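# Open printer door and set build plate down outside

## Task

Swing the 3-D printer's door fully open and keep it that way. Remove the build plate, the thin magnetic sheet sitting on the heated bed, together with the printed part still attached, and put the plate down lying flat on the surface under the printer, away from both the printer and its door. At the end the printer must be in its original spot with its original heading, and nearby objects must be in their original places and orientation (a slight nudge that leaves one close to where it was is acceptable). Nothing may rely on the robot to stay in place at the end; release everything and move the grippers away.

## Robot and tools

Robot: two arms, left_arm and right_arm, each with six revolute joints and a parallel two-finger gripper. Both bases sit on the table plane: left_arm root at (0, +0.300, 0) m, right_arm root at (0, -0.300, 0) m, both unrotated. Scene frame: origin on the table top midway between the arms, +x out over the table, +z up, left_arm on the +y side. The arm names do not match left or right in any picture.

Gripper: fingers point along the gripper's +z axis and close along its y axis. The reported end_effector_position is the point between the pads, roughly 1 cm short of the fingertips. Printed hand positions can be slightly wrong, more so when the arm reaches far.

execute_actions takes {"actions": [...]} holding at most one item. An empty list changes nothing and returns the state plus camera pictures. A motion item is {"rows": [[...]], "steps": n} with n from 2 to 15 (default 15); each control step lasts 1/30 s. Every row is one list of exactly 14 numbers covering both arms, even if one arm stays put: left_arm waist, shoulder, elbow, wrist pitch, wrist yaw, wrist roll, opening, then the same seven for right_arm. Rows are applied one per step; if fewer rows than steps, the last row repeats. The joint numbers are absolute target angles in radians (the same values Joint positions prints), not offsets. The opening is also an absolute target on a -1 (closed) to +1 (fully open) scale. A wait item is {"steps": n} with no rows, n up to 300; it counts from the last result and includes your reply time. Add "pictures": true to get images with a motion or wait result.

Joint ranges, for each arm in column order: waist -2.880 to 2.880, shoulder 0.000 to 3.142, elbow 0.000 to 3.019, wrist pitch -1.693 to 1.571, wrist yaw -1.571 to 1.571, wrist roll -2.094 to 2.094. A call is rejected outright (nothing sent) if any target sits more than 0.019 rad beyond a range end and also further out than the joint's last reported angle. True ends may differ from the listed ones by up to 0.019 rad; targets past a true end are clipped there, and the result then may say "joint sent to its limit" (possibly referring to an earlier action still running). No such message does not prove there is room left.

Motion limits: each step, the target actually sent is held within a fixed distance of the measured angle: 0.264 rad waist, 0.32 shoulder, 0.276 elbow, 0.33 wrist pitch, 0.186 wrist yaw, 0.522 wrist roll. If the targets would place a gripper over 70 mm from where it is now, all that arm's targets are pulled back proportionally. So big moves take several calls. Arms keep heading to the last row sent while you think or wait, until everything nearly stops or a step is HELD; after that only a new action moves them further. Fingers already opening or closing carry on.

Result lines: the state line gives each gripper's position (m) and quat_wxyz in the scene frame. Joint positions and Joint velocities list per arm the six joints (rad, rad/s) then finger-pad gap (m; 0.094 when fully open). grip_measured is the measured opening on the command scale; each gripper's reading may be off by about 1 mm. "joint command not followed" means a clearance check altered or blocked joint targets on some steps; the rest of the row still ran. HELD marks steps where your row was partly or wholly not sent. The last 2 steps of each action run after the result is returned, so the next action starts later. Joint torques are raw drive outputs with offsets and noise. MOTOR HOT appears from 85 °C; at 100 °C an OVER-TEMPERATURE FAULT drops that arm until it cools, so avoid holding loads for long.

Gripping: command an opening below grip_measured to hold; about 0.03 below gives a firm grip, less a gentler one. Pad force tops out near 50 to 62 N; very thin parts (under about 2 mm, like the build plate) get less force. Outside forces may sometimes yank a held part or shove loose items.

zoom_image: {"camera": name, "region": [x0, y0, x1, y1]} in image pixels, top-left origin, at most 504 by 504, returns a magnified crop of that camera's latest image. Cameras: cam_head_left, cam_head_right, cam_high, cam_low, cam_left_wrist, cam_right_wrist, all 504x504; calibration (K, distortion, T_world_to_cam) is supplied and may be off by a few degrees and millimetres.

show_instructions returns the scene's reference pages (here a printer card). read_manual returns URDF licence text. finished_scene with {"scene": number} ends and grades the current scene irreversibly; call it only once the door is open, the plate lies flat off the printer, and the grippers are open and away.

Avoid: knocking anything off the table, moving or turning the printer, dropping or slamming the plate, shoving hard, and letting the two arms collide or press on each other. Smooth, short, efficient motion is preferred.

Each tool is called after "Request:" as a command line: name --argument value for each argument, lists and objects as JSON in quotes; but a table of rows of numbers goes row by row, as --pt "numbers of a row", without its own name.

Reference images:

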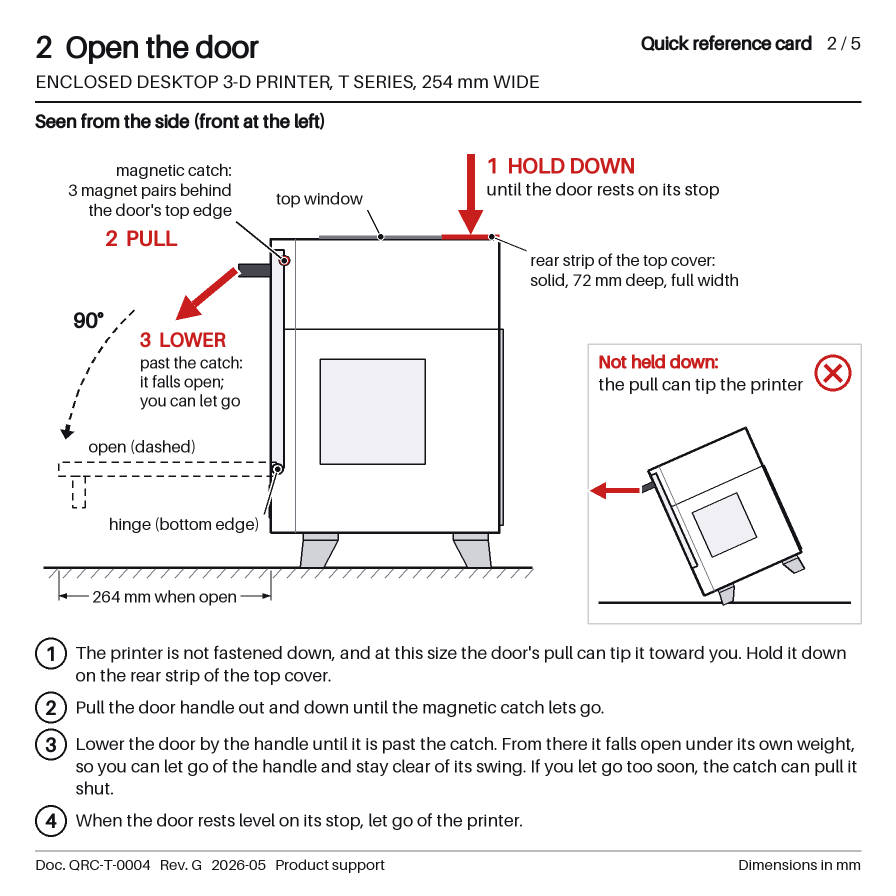

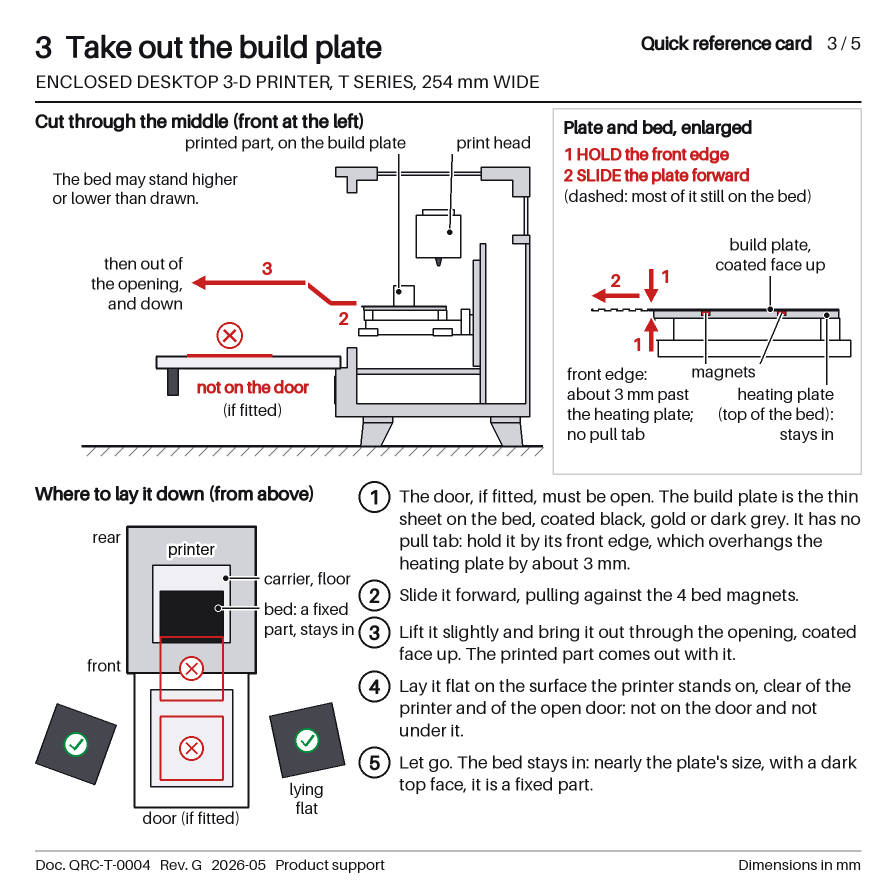

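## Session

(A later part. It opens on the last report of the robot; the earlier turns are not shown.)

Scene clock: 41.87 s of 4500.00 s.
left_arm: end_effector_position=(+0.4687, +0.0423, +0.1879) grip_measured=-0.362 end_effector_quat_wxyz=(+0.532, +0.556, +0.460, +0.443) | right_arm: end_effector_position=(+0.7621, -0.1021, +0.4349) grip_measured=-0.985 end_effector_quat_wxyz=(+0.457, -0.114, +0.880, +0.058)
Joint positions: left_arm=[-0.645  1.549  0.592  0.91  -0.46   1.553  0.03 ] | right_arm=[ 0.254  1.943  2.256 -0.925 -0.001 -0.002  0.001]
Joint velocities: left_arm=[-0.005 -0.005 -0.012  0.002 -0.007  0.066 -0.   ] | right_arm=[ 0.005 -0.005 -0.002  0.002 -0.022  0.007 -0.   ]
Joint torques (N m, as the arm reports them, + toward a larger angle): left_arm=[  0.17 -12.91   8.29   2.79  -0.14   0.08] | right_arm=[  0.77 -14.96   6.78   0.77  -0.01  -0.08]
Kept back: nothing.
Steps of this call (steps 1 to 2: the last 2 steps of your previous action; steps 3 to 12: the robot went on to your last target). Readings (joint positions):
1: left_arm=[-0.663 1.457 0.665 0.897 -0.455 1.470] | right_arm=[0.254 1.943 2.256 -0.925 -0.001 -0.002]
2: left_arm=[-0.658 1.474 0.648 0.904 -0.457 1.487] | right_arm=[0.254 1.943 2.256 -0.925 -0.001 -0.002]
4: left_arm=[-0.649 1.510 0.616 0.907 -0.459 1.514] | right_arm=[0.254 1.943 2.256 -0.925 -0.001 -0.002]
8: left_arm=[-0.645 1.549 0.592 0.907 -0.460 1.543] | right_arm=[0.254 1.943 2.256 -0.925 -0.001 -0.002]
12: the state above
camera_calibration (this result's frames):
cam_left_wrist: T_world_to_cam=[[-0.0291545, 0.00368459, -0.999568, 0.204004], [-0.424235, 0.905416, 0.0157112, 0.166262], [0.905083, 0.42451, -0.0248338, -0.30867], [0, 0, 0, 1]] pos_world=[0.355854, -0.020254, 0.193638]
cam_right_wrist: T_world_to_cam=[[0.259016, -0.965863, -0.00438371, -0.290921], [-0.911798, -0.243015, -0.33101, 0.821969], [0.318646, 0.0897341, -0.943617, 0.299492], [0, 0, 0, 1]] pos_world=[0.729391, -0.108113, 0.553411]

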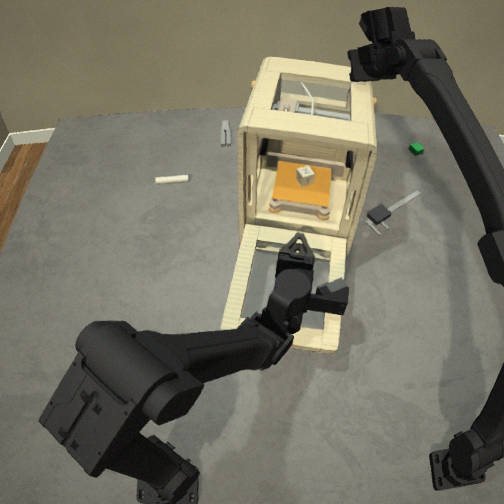

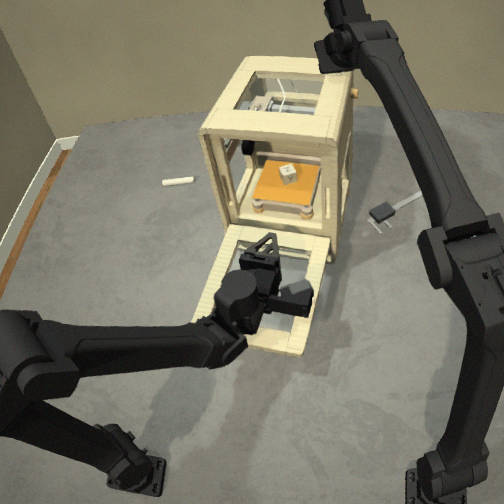

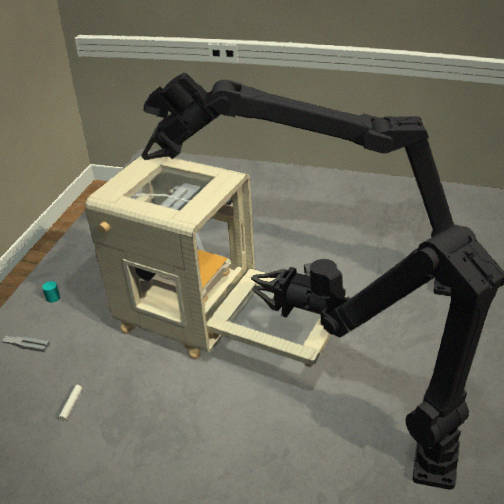

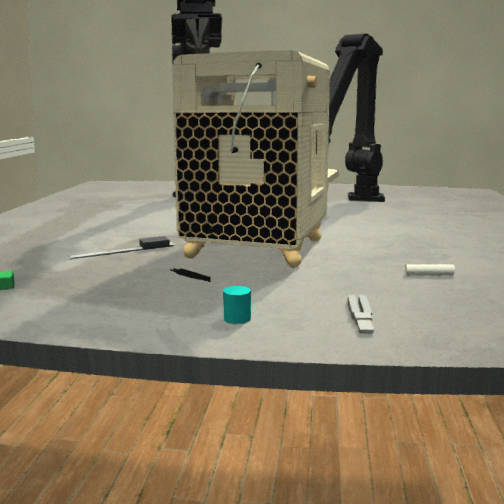

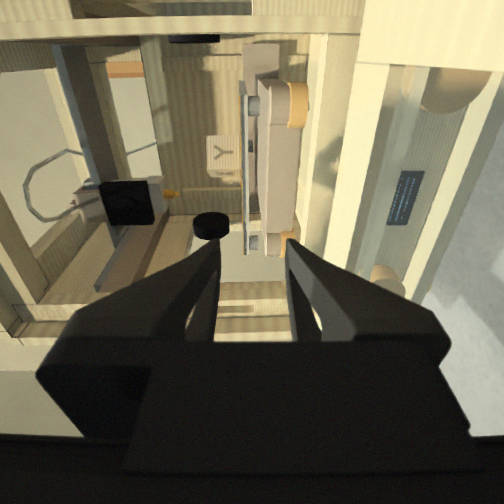

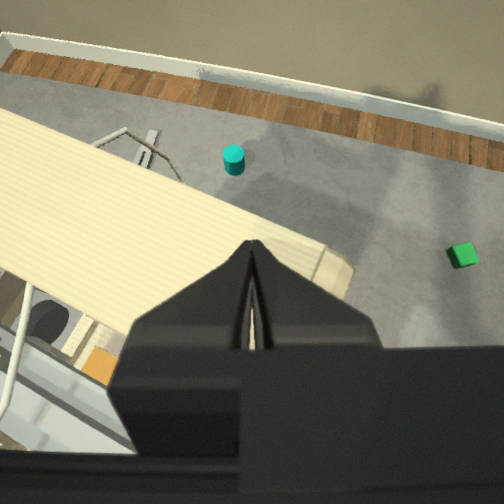

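Request:
execute_actions --actions '[{"rows":[[-0.640,1.552,0.615,0.926,-0.458,1.575,-0.40,0.26,2.01,2.22,-0.96,0,0,-1],[-0.637,1.556,0.630,0.928,-0.456,1.580,-0.45,0.26,2.01,2.22,-0.96,0,0,-1],[-0.634,1.562,0.645,0.930,-0.454,1.585,-0.50,0.26,2.01,2.22,-0.96,0,0,-1],[-0.631,1.570,0.657,0.932,-0.451,1.588,-0.55,0.26,2.01,2.22,-0.96,0,0,-1],[-0.628,1.579,0.668,0.934,-0.449,1.588,-0.60,0.26,2.01,2.22,-0.96,0,0,-1],[-0.625,1.588,0.679,0.936,-0.446,1.588,-0.65,0.26,2.01,2.22,-0.96,0,0,-1],[-0.622,1.597,0.690,0.938,-0.444,1.588,-0.70,0.26,2.01,2.22,-0.96,0,0,-1],[-0.619,1.606,0.701,0.940,-0.441,1.588,-0.75,0.26,2.01,2.22,-0.96,0,0,-1],[-0.616,1.615,0.712,0.942,-0.439,1.588,-0.78,0.26,2.01,2.22,-0.96,0,0,-1],[-0.613,1.624,0.723,0.944,-0.436,1.588,-0.78,0.26,2.01,2.22,-0.96,0,0,-1],[-0.610,1.633,0.734,0.946,-0.434,1.588,-0.78,0.26,2.01,2.22,-0.96,0,0,-1],[-0.607,1.642,0.745,0.948,-0.431,1.588,-0.78,0.26,2.01,2.22,-0.96,0,0,-1],[-0.604,1.651,0.755,0.950,-0.429,1.588,-0.78,0.26,2.01,2.22,-0.96,0,0,-1],[-0.602,1.660,0.760,0.950,-0.429,1.588,-0.78,0.26,2.01,2.22,-0.96,0,0,-1]],"steps":15}]' --pictures false

Request:
execute_actions --actions '[{"steps":10}]' --pictures true

Scene clock: 43.87 s of 4500.00 s.
left_arm: end_effector_position=(+0.5050, +0.0273, +0.2148) grip_measured=-0.777 end_effector_quat_wxyz=(+0.554, +0.534, +0.447, +0.455) | right_arm: end_effector_position=(+0.7621, -0.1021, +0.4349) grip_measured=-0.985 end_effector_quat_wxyz=(+0.457, -0.114, +0.880, +0.058)
Joint positions: left_arm=[-0.621  1.603  0.703  0.932 -0.435  1.575  0.01 ] | right_arm=[ 0.254  1.943  2.256 -0.925 -0.001 -0.002  0.001]
Joint velocities: left_arm=[ 0.093  0.259  0.315  0.061  0.066 -0.007 -0.001] | right_arm=[ 0.005  0.005 -0.032 -0.002 -0.007 -0.051  0.001]
Joint torques (N m, as the arm reports them, + toward a larger angle): left_arm=[  0.47 -11.26  10.7    2.75   0.19   0.06] | right_arm=[  0.77 -14.92   6.78   0.78  -0.01  -0.09]
Steps of this call (steps 1 to 30: the robot went on to your last target; steps 31 to 47: nothing new was sent; steps 48 to 60: the first 13 steps of this action). Readings (joint positions):
48: left_arm=[-0.645 1.549 0.592 0.910 -0.460 1.561] | right_arm=[0.254 1.943 2.256 -0.925 -0.001 -0.002]
49: left_arm=[-0.645 1.549 0.592 0.910 -0.460 1.562] | right_arm=[0.254 1.943 2.256 -0.925 -0.001 -0.002]
51: left_arm=[-0.645 1.549 0.596 0.911 -0.457 1.567] | right_arm=[0.254 1.943 2.256 -0.925 -0.001 -0.002]
55: left_arm=[-0.638 1.561 0.635 0.919 -0.447 1.573] | right_arm=[0.254 1.943 2.256 -0.925 -0.001 -0.002]
60: the state above

Scene clock: 44.20 s of 4500.00 s.
left_arm: end_effector_position=(+0.5162, +0.0263, +0.2078) grip_measured=-0.777 end_effector_quat_wxyz=(+0.549, +0.535, +0.450, +0.458) | right_arm: end_effector_position=(+0.7621, -0.1021, +0.4349) grip_measured=-0.985 end_effector_quat_wxyz=(+0.457, -0.114, +0.880, +0.058)
Joint positions: left_arm=[-0.61   1.639  0.729  0.935 -0.433  1.577  0.01 ] | right_arm=[ 0.254  1.943  2.256 -0.925 -0.001 -0.002  0.001]
Joint velocities: left_arm=[ 0.005 -0.005  0.032 -0.002 -0.022 -0.066 -0.   ] | right_arm=[ 0.005 -0.005  0.012  0.002 -0.051  0.037 -0.001]
Joint torques (N m, as the arm reports them, + toward a larger angle): left_arm=[ -0.12 -12.97  10.69   2.72   0.17   0.08] | right_arm=[  0.73 -14.88   6.77   0.78  -0.01  -0.08]
Kept back: nothing.
Steps of this call (steps 1 to 2: the last 2 steps of your previous action; steps 3 to 10: the robot went on to your last target). Readings (joint positions):
1: left_arm=[-0.618 1.613 0.714 0.933 -0.433 1.576] | right_arm=[0.254 1.943 2.256 -0.925 -0.001 -0.002]
2: left_arm=[-0.615 1.621 0.722 0.934 -0.433 1.576] | right_arm=[0.254 1.943 2.256 -0.925 -0.001 -0.002]
4: left_arm=[-0.611 1.633 0.729 0.935 -0.433 1.576] | right_arm=[0.254 1.943 2.256 -0.925 -0.001 -0.002]
8: left_arm=[-0.610 1.639 0.729 0.935 -0.433 1.577] | right_arm=[0.254 1.943 2.256 -0.925 -0.001 -0.002]
10: the state above
camera_calibration (this result's frames):
cam_left_wrist: T_world_to_cam=[[0.0323858, -0.014943, -0.999364, 0.194035], [-0.430211, 0.902312, -0.0274334, 0.212722], [0.902147, 0.430825, 0.0227935, -0.352976], [0, 0, 0, 1]] pos_world=[0.403668, -0.0369714, 0.207793]
cam_right_wrist: T_world_to_cam=[[0.259016, -0.965863, -0.00438371, -0.290921], [-0.911798, -0.243015, -0.33101, 0.821969], [0.318646, 0.0897341, -0.943617, 0.299492], [0, 0, 0, 1]] pos_world=[0.729391, -0.108113, 0.553411]

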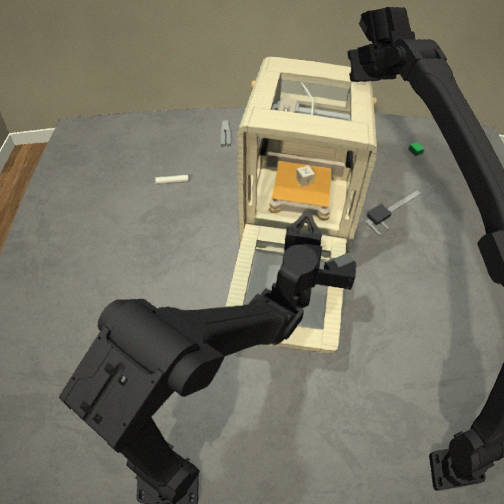

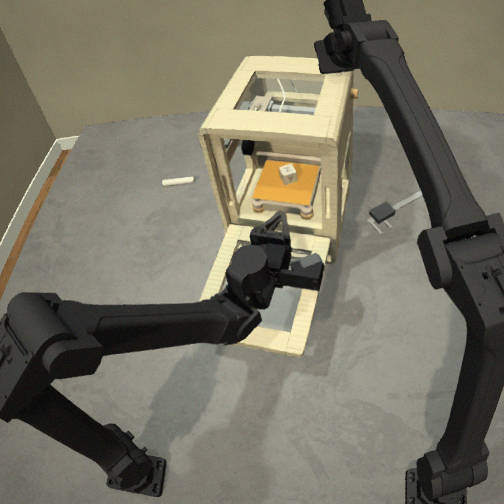

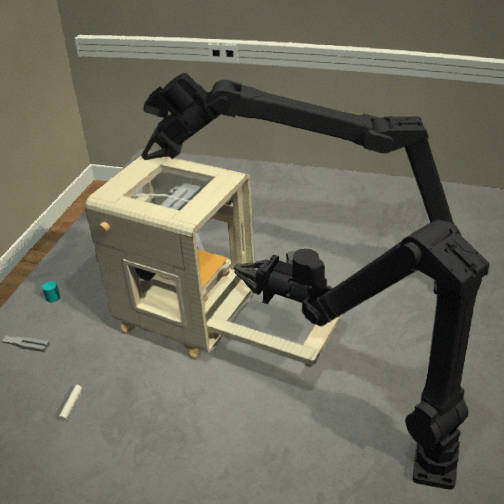

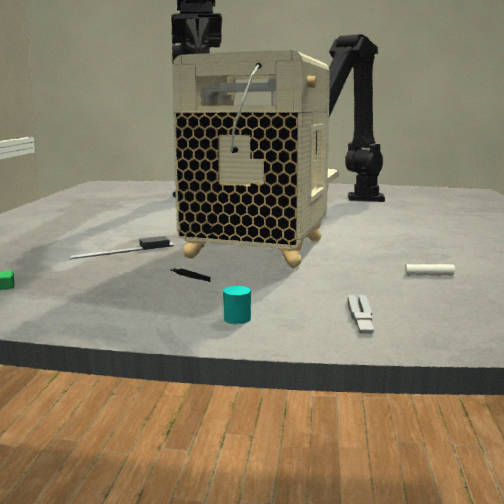

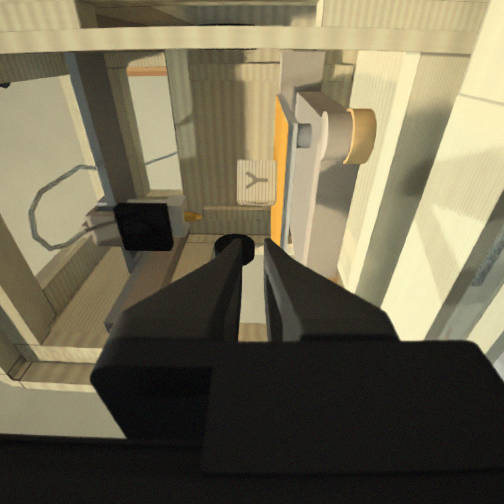

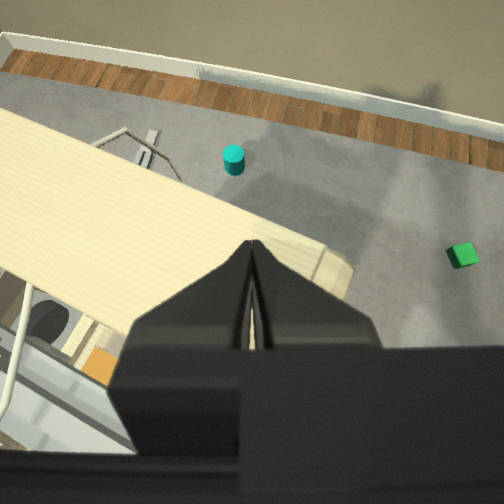

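Request:
zoom_image --camera "cam_left_wrist" --region '[220, 70, 400, 280]'

Region (220, 70, 400, 280) of cam_left_wrist's 504x504 image, scaled by 2.400, with more detail than that image has; it fills the left 432 columns of this view, and the rest is white.

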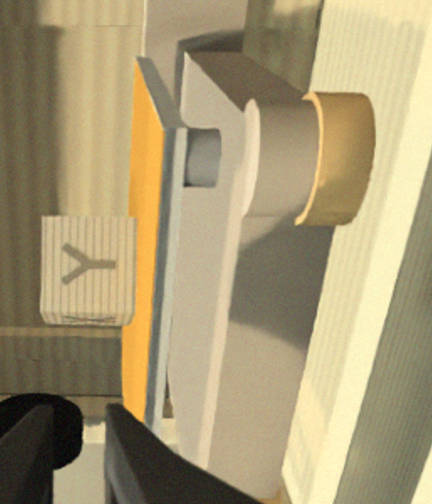

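Request:
execute_actions --actions '[{"rows":[[-0.598,1.665,0.764,0.95,-0.425,1.585,-0.80,0.26,2.01,2.22,-0.96,0,0,-1],[-0.594,1.670,0.768,0.95,-0.421,1.585,-0.82,0.26,2.01,2.22,-0.96,0,0,-1],[-0.590,1.675,0.773,0.95,-0.417,1.585,-0.84,0.26,2.01,2.22,-0.96,0,0,-1],[-0.586,1.680,0.777,0.95,-0.413,1.585,-0.86,0.26,2.01,2.22,-0.96,0,0,-1],[-0.582,1.685,0.781,0.945,-0.409,1.585,-0.87,0.26,2.01,2.22,-0.96,0,0,-1],[-0.578,1.690,0.786,0.94,-0.405,1.585,-0.87,0.26,2.01,2.22,-0.96,0,0,-1],[-0.574,1.695,0.790,0.935,-0.401,1.585,-0.87,0.26,2.01,2.22,-0.96,0,0,-1],[-0.570,1.700,0.794,0.93,-0.397,1.585,-0.87,0.26,2.01,2.22,-0.96,0,0,-1],[-0.566,1.705,0.799,0.928,-0.393,1.585,-0.87,0.26,2.01,2.22,-0.96,0,0,-1],[-0.562,1.710,0.803,0.926,-0.390,1.585,-0.87,0.26,2.01,2.22,-0.96,0,0,-1],[-0.558,1.714,0.807,0.925,-0.387,1.585,-0.87,0.26,2.01,2.22,-0.96,0,0,-1]],"steps":15}]' --pictures false

Request:
execute_actions --actions '[{"steps":8}]' --pictures true

Scene clock: 46.93 s of 4500.00 s.
left_arm: end_effector_position=(+0.5385, +0.0330, +0.1992) grip_measured=-0.867 end_effector_quat_wxyz=(+0.546, +0.538, +0.450, +0.457) | right_arm: end_effector_position=(+0.7621, -0.1021, +0.4349) grip_measured=-0.985 end_effector_quat_wxyz=(+0.457, -0.114, +0.880, +0.058)
Joint positions: left_arm=[-0.569  1.685  0.767  0.935 -0.391  1.577  0.006] | right_arm=[ 0.254  1.943  2.256 -0.925 -0.001 -0.002  0.001]
Joint velocities: left_arm=[ 0.103  0.103  0.061 -0.002  0.007 -0.022 -0.   ] | right_arm=[-0.005 -0.005 -0.002 -0.012 -0.022 -0.007  0.001]
Joint torques (N m, as the arm reports them, + toward a larger angle): left_arm=[ -0.01 -13.56  10.99   1.57   0.2    0.05] | right_arm=[  0.74 -14.89   6.79   0.78  -0.01  -0.09]
Steps of this call (steps 1 to 30: the robot went on to your last target; steps 31 to 69: nothing new was sent; steps 70 to 82: the first 13 steps of this action). Readings (joint positions):
70: left_arm=[-0.610 1.639 0.729 0.935 -0.431 1.577] | right_arm=[0.254 1.943 2.256 -0.925 -0.001 -0.002]
71: left_arm=[-0.610 1.639 0.729 0.935 -0.427 1.577] | right_arm=[0.254 1.943 2.256 -0.925 -0.001 -0.002]
73: left_arm=[-0.607 1.640 0.730 0.935 -0.420 1.577] | right_arm=[0.254 1.943 2.256 -0.925 -0.001 -0.002]
77: left_arm=[-0.591 1.658 0.746 0.935 -0.404 1.577] | right_arm=[0.254 1.943 2.256 -0.925 -0.001 -0.002]
82: the state above

Scene clock: 47.20 s of 4500.00 s.
left_arm: end_effector_position=(+0.5402, +0.0347, +0.1975) grip_measured=-0.867 end_effector_quat_wxyz=(+0.545, +0.538, +0.451, +0.458) | right_arm: end_effector_position=(+0.7621, -0.1021, +0.4349) grip_measured=-0.985 end_effector_quat_wxyz=(+0.457, -0.114, +0.880, +0.058)
Joint positions: left_arm=[-0.565  1.689  0.768  0.935 -0.39   1.577  0.006] | right_arm=[ 0.254  1.943  2.256 -0.925 -0.001 -0.002  0.001]
Joint velocities: left_arm=[-0.005 -0.015 -0.017  0.002  0.037  0.051 -0.001] | right_arm=[ 0.005 -0.015  0.017 -0.002 -0.022 -0.007 -0.001]
Joint torques (N m, as the arm reports them, + toward a larger angle): left_arm=[ -0.35 -13.66  11.31   1.39   0.17   0.05] | right_arm=[  0.71 -14.93   6.78   0.8   -0.02  -0.09]
Kept back: nothing.
Steps of this call (steps 1 to 2: the last 2 steps of your previous action; steps 3 to 8: the robot went on to your last target). Readings (joint positions):
1: left_arm=[-0.566 1.688 0.768 0.935 -0.391 1.577] | right_arm=[0.254 1.943 2.256 -0.925 -0.001 -0.002]
2: left_arm=[-0.565 1.689 0.768 0.935 -0.391 1.577] | right_arm=[0.254 1.943 2.256 -0.925 -0.001 -0.002]
4: left_arm=[-0.565 1.689 0.768 0.935 -0.391 1.577] | right_arm=[0.254 1.943 2.256 -0.925 -0.001 -0.002]
8: the state above
camera_calibration (this result's frames):
cam_left_wrist: T_world_to_cam=[[0.023743, -0.00766286, -0.999689, 0.18757], [-0.433513, 0.900983, -0.0172024, 0.214966], [0.900835, 0.433786, 0.0180701, -0.376456], [0, 0, 0, 1]] pos_world=[0.427862, -0.0289415, 0.198012]
cam_right_wrist: T_world_to_cam=[[0.259016, -0.965863, -0.00438371, -0.290921], [-0.911798, -0.243015, -0.33101, 0.821969], [0.318646, 0.0897341, -0.943617, 0.299492], [0, 0, 0, 1]] pos_world=[0.729391, -0.108113, 0.553411]

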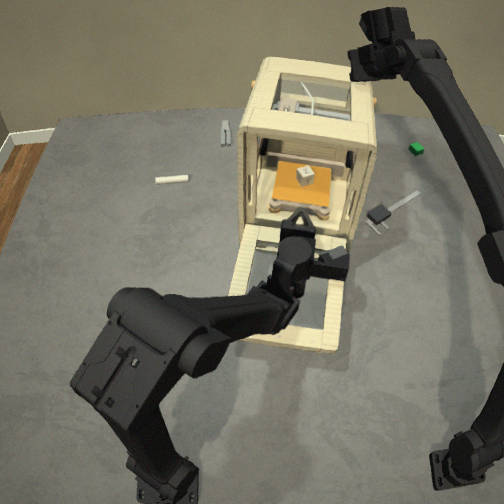

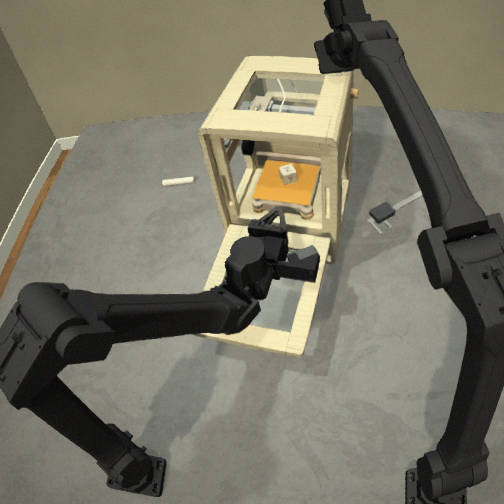

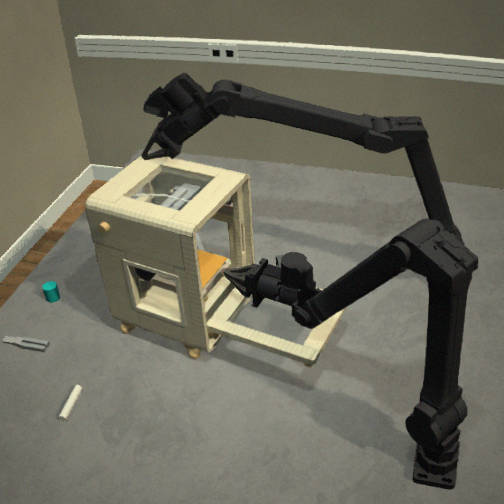

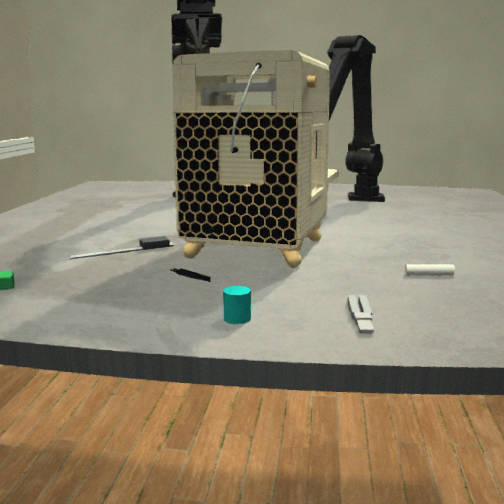

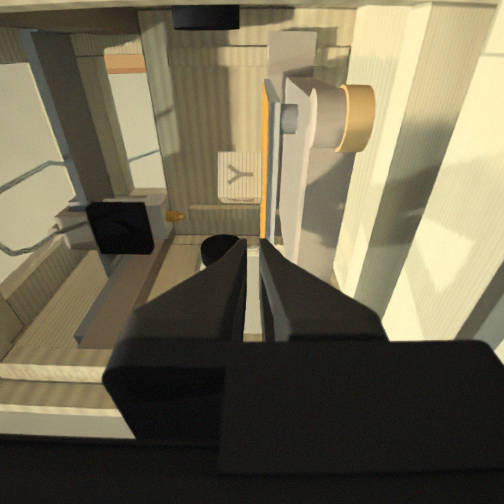

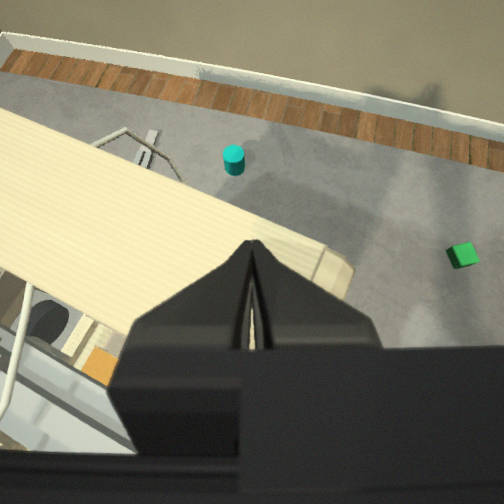

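Request:
zoom_image --camera "cam_left_wrist" --region '[215, 70, 335, 290]'

Region (215, 70, 335, 290) of cam_left_wrist's 504x504 image, scaled by 2.291, with more detail than that image has; it fills the left 275 columns of this view, and the rest is white.

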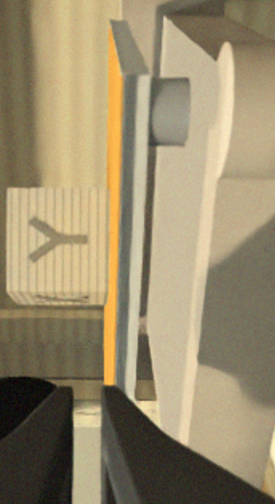

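Request:
execute_actions --actions '[{"rows":[[-0.557,1.717,0.812,0.922,-0.386,1.585,-0.87,0.26,2.01,2.22,-0.96,0,0,-1],[-0.555,1.720,0.816,0.920,-0.384,1.585,-0.87,0.26,2.01,2.22,-0.96,0,0,-1],[-0.554,1.723,0.821,0.918,-0.383,1.585,-0.87,0.26,2.01,2.22,-0.96,0,0,-1],[-0.552,1.726,0.826,0.916,-0.381,1.585,-0.87,0.26,2.01,2.22,-0.96,0,0,-1],[-0.551,1.729,0.830,0.914,-0.380,1.585,-0.87,0.26,2.01,2.22,-0.96,0,0,-1],[-0.550,1.732,0.835,0.912,-0.378,1.585,-0.87,0.26,2.01,2.22,-0.96,0,0,-1],[-0.548,1.736,0.840,0.910,-0.377,1.585,-0.87,0.26,2.01,2.22,-0.96,0,0,-1],[-0.547,1.739,0.844,0.908,-0.375,1.585,-0.87,0.26,2.01,2.22,-0.96,0,0,-1],[-0.545,1.742,0.849,0.906,-0.374,1.585,-0.87,0.26,2.01,2.22,-0.96,0,0,-1],[-0.544,1.745,0.8535,0.905,-0.372,1.585,-0.87,0.26,2.01,2.22,-0.96,0,0,-1]],"steps":15}]' --pictures false

Request:
execute_actions --actions '[{"steps":6}]' --pictures true

Scene clock: 48.70 s of 4500.00 s.
left_arm: end_effector_position=(+0.5558, +0.0290, +0.2008) grip_measured=-0.867 end_effector_quat_wxyz=(+0.547, +0.538, +0.449, +0.457) | right_arm: end_effector_position=(+0.7621, -0.1021, +0.4349) grip_measured=-0.985 end_effector_quat_wxyz=(+0.457, -0.114, +0.880, +0.058)
Joint positions: left_arm=[-0.555  1.714  0.816  0.917 -0.376  1.577  0.006] | right_arm=[ 0.254  1.943  2.256 -0.925 -0.001 -0.002  0.001]
Joint velocities: left_arm=[ 0.024  0.015  0.027  0.002 -0.022  0.051  0.001] | right_arm=[-0.015 -0.005  0.002 -0.007  0.037  0.007 -0.   ]
Joint torques (N m, as the arm reports them, + toward a larger angle): left_arm=[  0.31 -13.29  11.06   1.44   0.16   0.04] | right_arm=[  0.77 -14.99   6.79   0.79  -0.01  -0.08]
Steps of this call (steps 1 to 15: the robot went on to your last target; steps 16 to 32: nothing new was sent; steps 33 to 45: the first 13 steps of this action). Readings (joint positions):
33: left_arm=[-0.565 1.689 0.768 0.935 -0.390 1.577] | right_arm=[0.254 1.943 2.256 -0.925 -0.001 -0.002]
34: left_arm=[-0.565 1.689 0.769 0.933 -0.389 1.577] | right_arm=[0.254 1.943 2.256 -0.925 -0.001 -0.002]
36: left_arm=[-0.565 1.691 0.774 0.930 -0.387 1.577] | right_arm=[0.254 1.943 2.256 -0.925 -0.001 -0.002]
40: left_arm=[-0.562 1.701 0.795 0.923 -0.380 1.577] | right_arm=[0.254 1.943 2.256 -0.925 -0.001 -0.002]
45: the state above

Scene clock: 48.90 s of 4500.00 s.
left_arm: end_effector_position=(+0.5562, +0.0296, +0.2000) grip_measured=-0.867 end_effector_quat_wxyz=(+0.547, +0.538, +0.450, +0.457) | right_arm: end_effector_position=(+0.7621, -0.1021, +0.4349) grip_measured=-0.985 end_effector_quat_wxyz=(+0.457, -0.114, +0.880, +0.058)
Joint positions: left_arm=[-0.554  1.716  0.816  0.916 -0.376  1.577  0.006] | right_arm=[ 0.254  1.943  2.256 -0.925 -0.001 -0.002  0.001]
Joint velocities: left_arm=[-0.005 -0.005 -0.007  0.007 -0.022  0.007 -0.001] | right_arm=[-0.005 -0.015 -0.017  0.002 -0.007  0.007  0.001]
Joint torques (N m, as the arm reports them, + toward a larger angle): left_arm=[ -0.03 -13.54  11.33   1.52   0.17   0.03] | right_arm=[  0.8  -14.89   6.79   0.8   -0.01  -0.09]
Kept back: nothing.
Steps of this call (steps 1 to 2: the last 2 steps of your previous action; steps 3 to 6: the robot went on to your last target). Readings (joint positions):
1: left_arm=[-0.554 1.715 0.816 0.917 -0.376 1.577] | right_arm=[0.254 1.943 2.256 -0.925 -0.001 -0.002]
2: left_arm=[-0.554 1.716 0.816 0.916 -0.376 1.577] | right_arm=[0.254 1.943 2.256 -0.925 -0.001 -0.002]
4: left_arm=[-0.554 1.716 0.816 0.916 -0.376 1.577] | right_arm=[0.254 1.943 2.256 -0.925 -0.001 -0.002]
6: the state above
camera_calibration (this result's frames):
cam_left_wrist: T_world_to_cam=[[0.02609, -0.00898876, -0.999619, 0.188431], [-0.43003, 0.902607, -0.0193402, 0.225034], [0.902437, 0.430371, 0.0196836, -0.389853], [0, 0, 0, 1]] pos_world=[0.443673, -0.0336423, 0.200385]
cam_right_wrist: T_world_to_cam=[[0.259016, -0.965863, -0.00438371, -0.290921], [-0.911798, -0.243015, -0.33101, 0.821969], [0.318646, 0.0897341, -0.943617, 0.299492], [0, 0, 0, 1]] pos_world=[0.729391, -0.108113, 0.553411]

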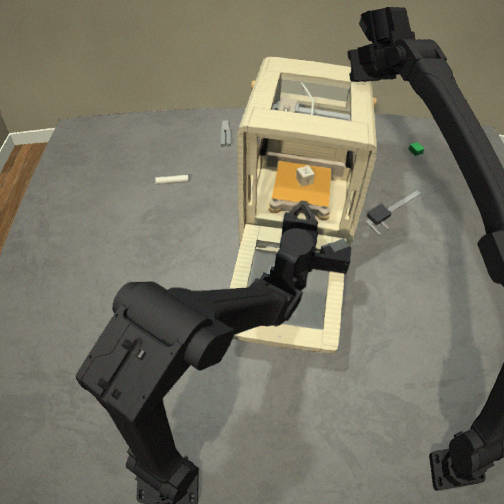

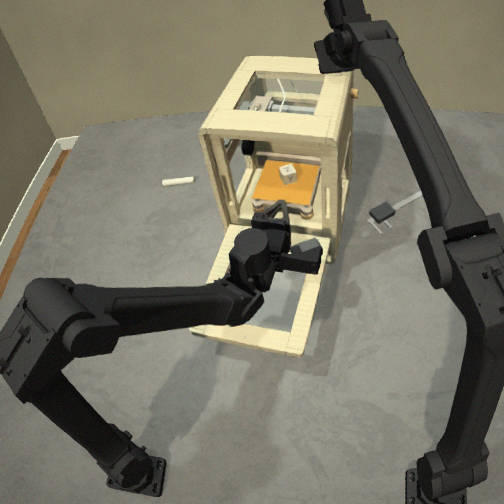

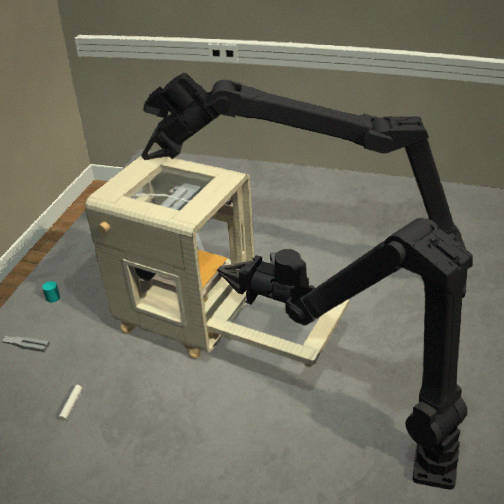

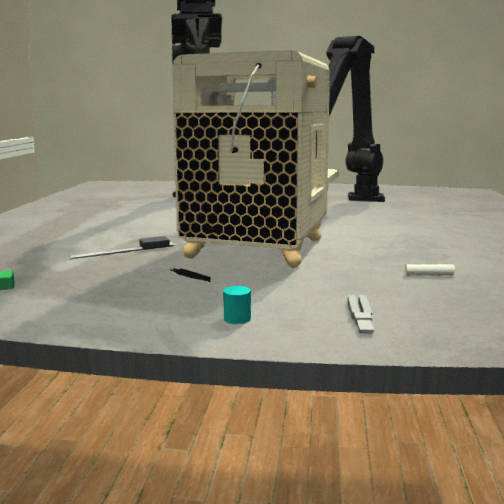

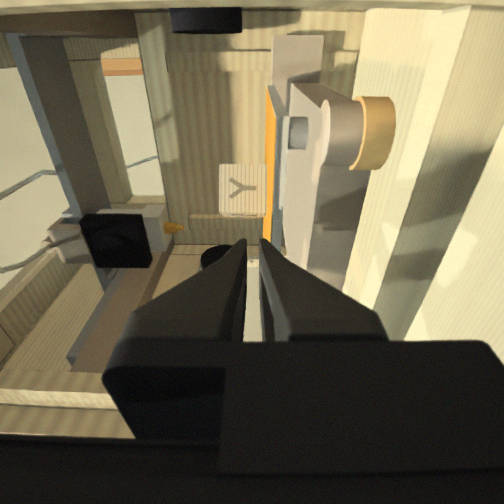

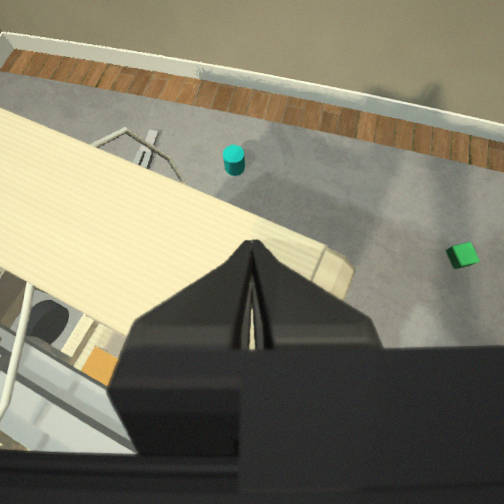

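Request:
execute_actions --actions '[{"rows":[[-0.544,1.748,0.8535,0.902,-0.372,1.585,-0.87,0.26,2.01,2.22,-0.96,0,0,-1],[-0.544,1.751,0.8535,0.899,-0.372,1.585,-0.87,0.26,2.01,2.22,-0.96,0,0,-1],[-0.544,1.753,0.8535,0.896,-0.372,1.585,-0.87,0.26,2.01,2.22,-0.96,0,0,-1],[-0.544,1.754,0.8535,0.894,-0.372,1.585,-0.87,0.26,2.01,2.22,-0.96,0,0,-1]],"steps":12}]' --pictures true

Request:
zoom_image --camera "cam_left_wrist" --region '[215, 130, 315, 290]'

Scene clock: 49.40 s of 4500.00 s.
left_arm: end_effector_position=(+0.5568, +0.0292, +0.1920) grip_measured=-0.867 end_effector_quat_wxyz=(+0.540, +0.545, +0.452, +0.455) | right_arm: end_effector_position=(+0.7621, -0.1021, +0.4349) grip_measured=-0.985 end_effector_quat_wxyz=(+0.457, -0.114, +0.880, +0.058)
Joint positions: left_arm=[-0.554  1.725  0.816  0.905 -0.376  1.577  0.006] | right_arm=[ 0.254  1.943  2.256 -0.925 -0.001 -0.002  0.001]
Joint velocities: left_arm=[-0.005 -0.005  0.002 -0.012 -0.11   0.007 -0.001] | right_arm=[ 0.005  0.005 -0.012 -0.012 -0.066 -0.007  0.   ]
Joint torques (N m, as the arm reports them, + toward a larger angle): left_arm=[ -0.25 -14.    11.17   1.52   0.16   0.06] | right_arm=[  0.82 -14.89   6.77   0.77  -0.01  -0.08]
Steps of this call (steps 1 to 5: the robot went on to your last target; steps 6 to 15: the first 10 steps of this action). Readings (joint positions):
6: left_arm=[-0.554 1.716 0.816 0.915 -0.376 1.577] | right_arm=[0.254 1.943 2.256 -0.925 -0.001 -0.002]
7: left_arm=[-0.554 1.716 0.816 0.914 -0.376 1.577] | right_arm=[0.254 1.943 2.256 -0.925 -0.001 -0.002]
9: left_arm=[-0.554 1.717 0.816 0.910 -0.376 1.577] | right_arm=[0.254 1.943 2.256 -0.925 -0.001 -0.002]
13: left_arm=[-0.554 1.723 0.816 0.905 -0.376 1.577] | right_arm=[0.254 1.943 2.256 -0.925 -0.001 -0.002]
15: the state above
camera_calibration (this result's frames):
cam_left_wrist: T_world_to_cam=[[0.00889867, 0.0016412, -0.999959, 0.18972], [-0.429873, 0.902887, -0.00234358, 0.222089], [0.902846, 0.429876, 0.00874, -0.388101], [0, 0, 0, 1]] pos_world=[0.444176, -0.0339971, 0.193625]
cam_right_wrist: T_world_to_cam=[[0.259016, -0.965863, -0.00438371, -0.290921], [-0.911798, -0.243015, -0.33101, 0.821969], [0.318646, 0.0897341, -0.943617, 0.299492], [0, 0, 0, 1]] pos_world=[0.729391, -0.108113, 0.553411]

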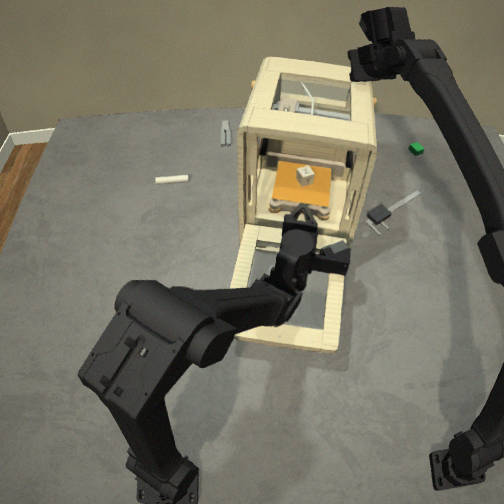

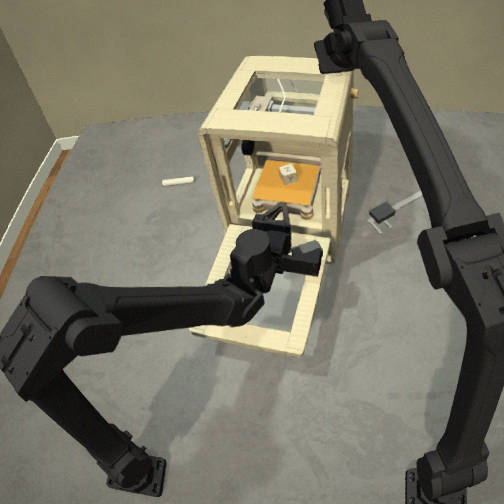

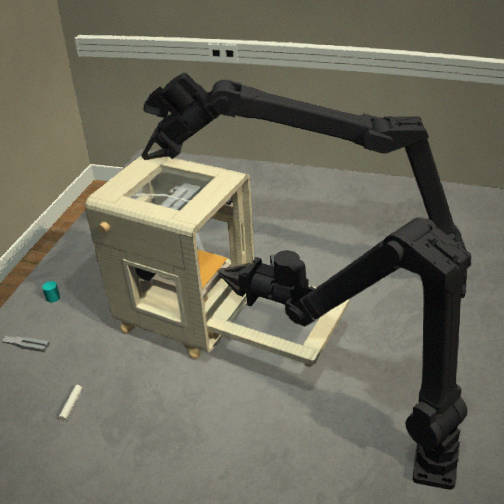

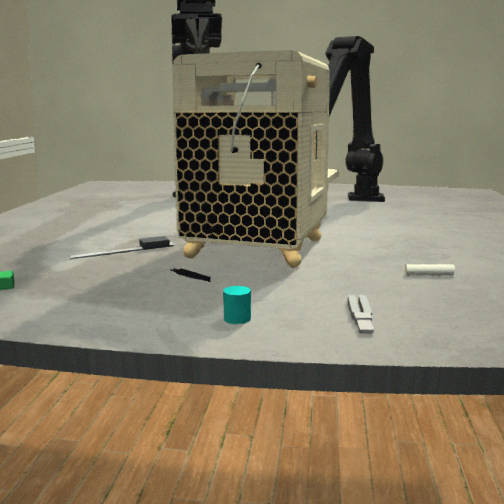

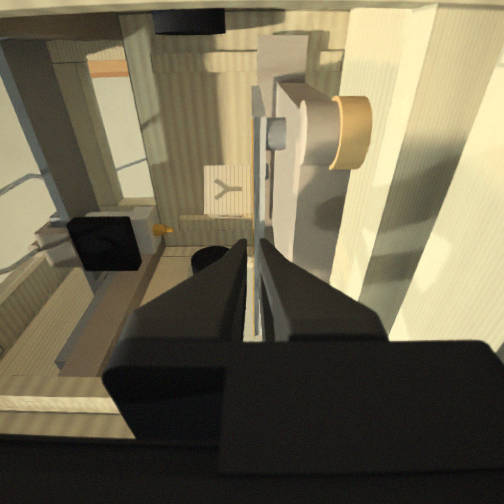

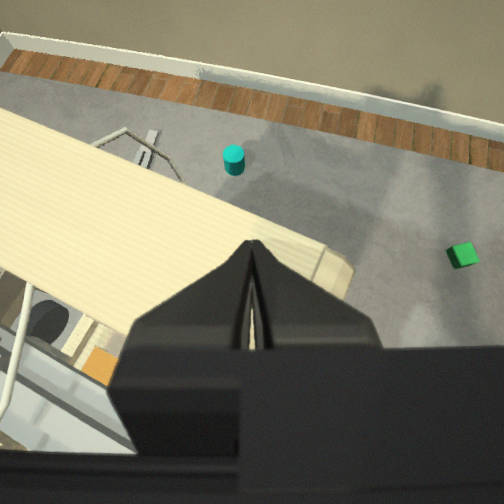

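Region (215, 130, 315, 290) of cam_left_wrist's 504x504 image, scaled by 3.150, with more detail than that image has; it fills the left 315 columns of this view, and the rest is white.

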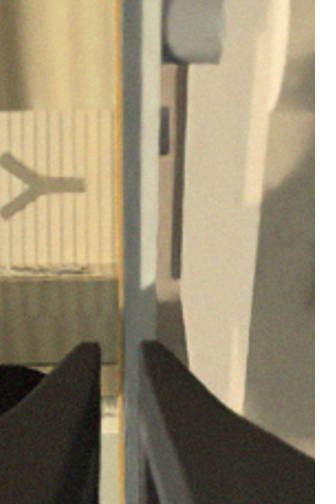

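Request:
execute_actions --actions '[]' --pictures true

Scene clock: 50.03 s of 4500.00 s.
left_arm: end_effector_position=(+0.5568, +0.0292, +0.1917) grip_measured=-0.867 end_effector_quat_wxyz=(+0.540, +0.546, +0.452, +0.455) | right_arm: end_effector_position=(+0.7621, -0.1021, +0.4349) grip_measured=-0.985 end_effector_quat_wxyz=(+0.457, -0.114, +0.880, +0.058)
Joint positions: left_arm=[-0.554  1.725  0.816  0.904 -0.376  1.577  0.006] | right_arm=[ 0.254  1.943  2.256 -0.925 -0.001 -0.002  0.001]
Joint velocities: left_arm=[ 0.005 -0.005 -0.002 -0.002  0.037 -0.037  0.001] | right_arm=[ 0.005 -0.015  0.012  0.007  0.022 -0.037 -0.001]
Joint torques (N m, as the arm reports them, + toward a larger angle): left_arm=[  0.07 -13.88  11.16   1.37   0.17   0.02] | right_arm=[  0.74 -14.83   6.77   0.77  -0.02  -0.09]
Kept back: nothing.
Steps of this call (steps 1 to 2: the last 2 steps of your previous action; steps 3 to 15: the robot went on to your last target; steps 16 to 19: nothing new was sent). Readings (joint positions):
1: left_arm=[-0.554 1.725 0.816 0.904 -0.376 1.577] | right_arm=[0.254 1.943 2.256 -0.925 -0.001 -0.002]
2: left_arm=[-0.554 1.725 0.816 0.904 -0.376 1.577] | right_arm=[0.254 1.943 2.256 -0.925 -0.001 -0.002]
4: left_arm=[-0.554 1.725 0.816 0.904 -0.376 1.577] | right_arm=[0.254 1.943 2.256 -0.925 -0.001 -0.002]
8: left_arm=[-0.554 1.725 0.816 0.904 -0.376 1.577] | right_arm=[0.254 1.943 2.256 -0.925 -0.001 -0.002]
19: the state above
All arms were judged still, so your last target was given up. Only a new action makes them travel on or press farther. Fingers that are still opening or closing keep moving.
camera_calibration (this result's frames):
cam_left_wrist: T_world_to_cam=[[0.00824986, 0.00204256, -0.999964, 0.189755], [-0.429874, 0.902887, -0.00170226, 0.221985], [0.902851, 0.429872, 0.00832674, -0.388034], [0, 0, 0, 1]] pos_world=[0.444197, -0.0340099, 0.193357]
cam_right_wrist: T_world_to_cam=[[0.259016, -0.965863, -0.00438371, -0.290921], [-0.911798, -0.243015, -0.33101, 0.821969], [0.318646, 0.0897341, -0.943617, 0.299492], [0, 0, 0, 1]] pos_world=[0.729391, -0.108113, 0.553411]

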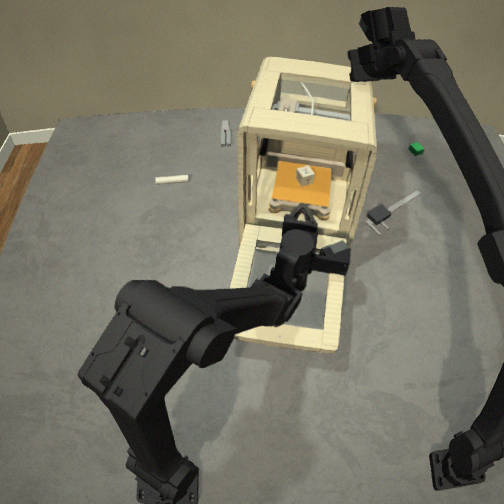

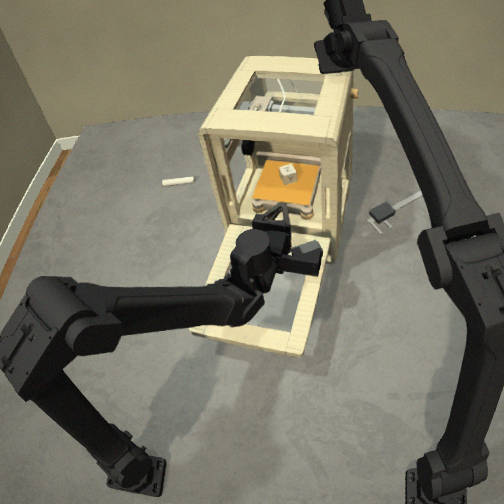

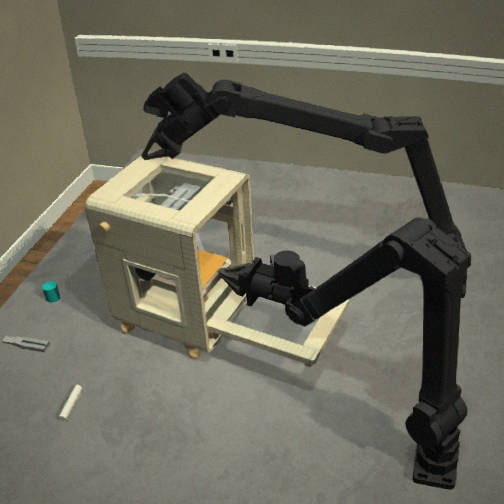

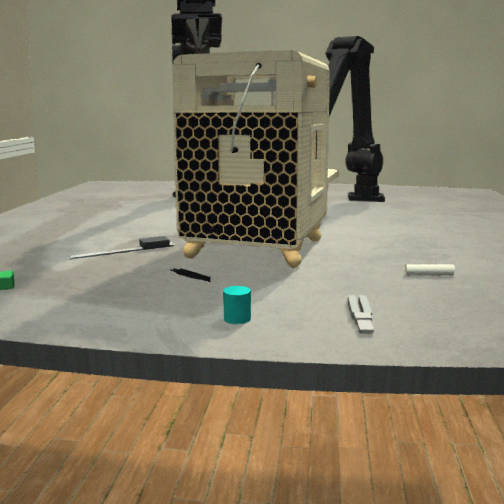

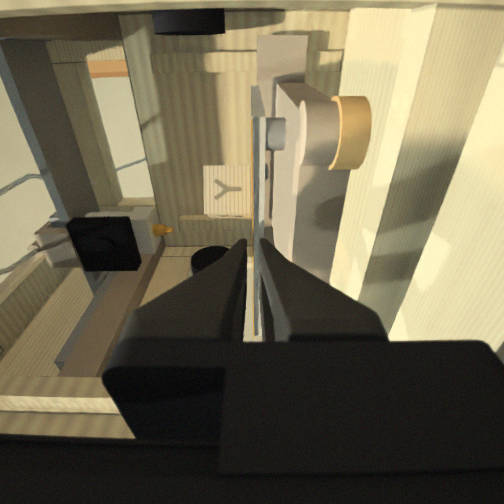

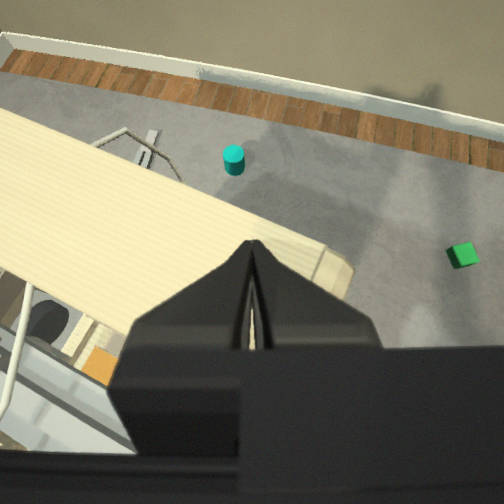

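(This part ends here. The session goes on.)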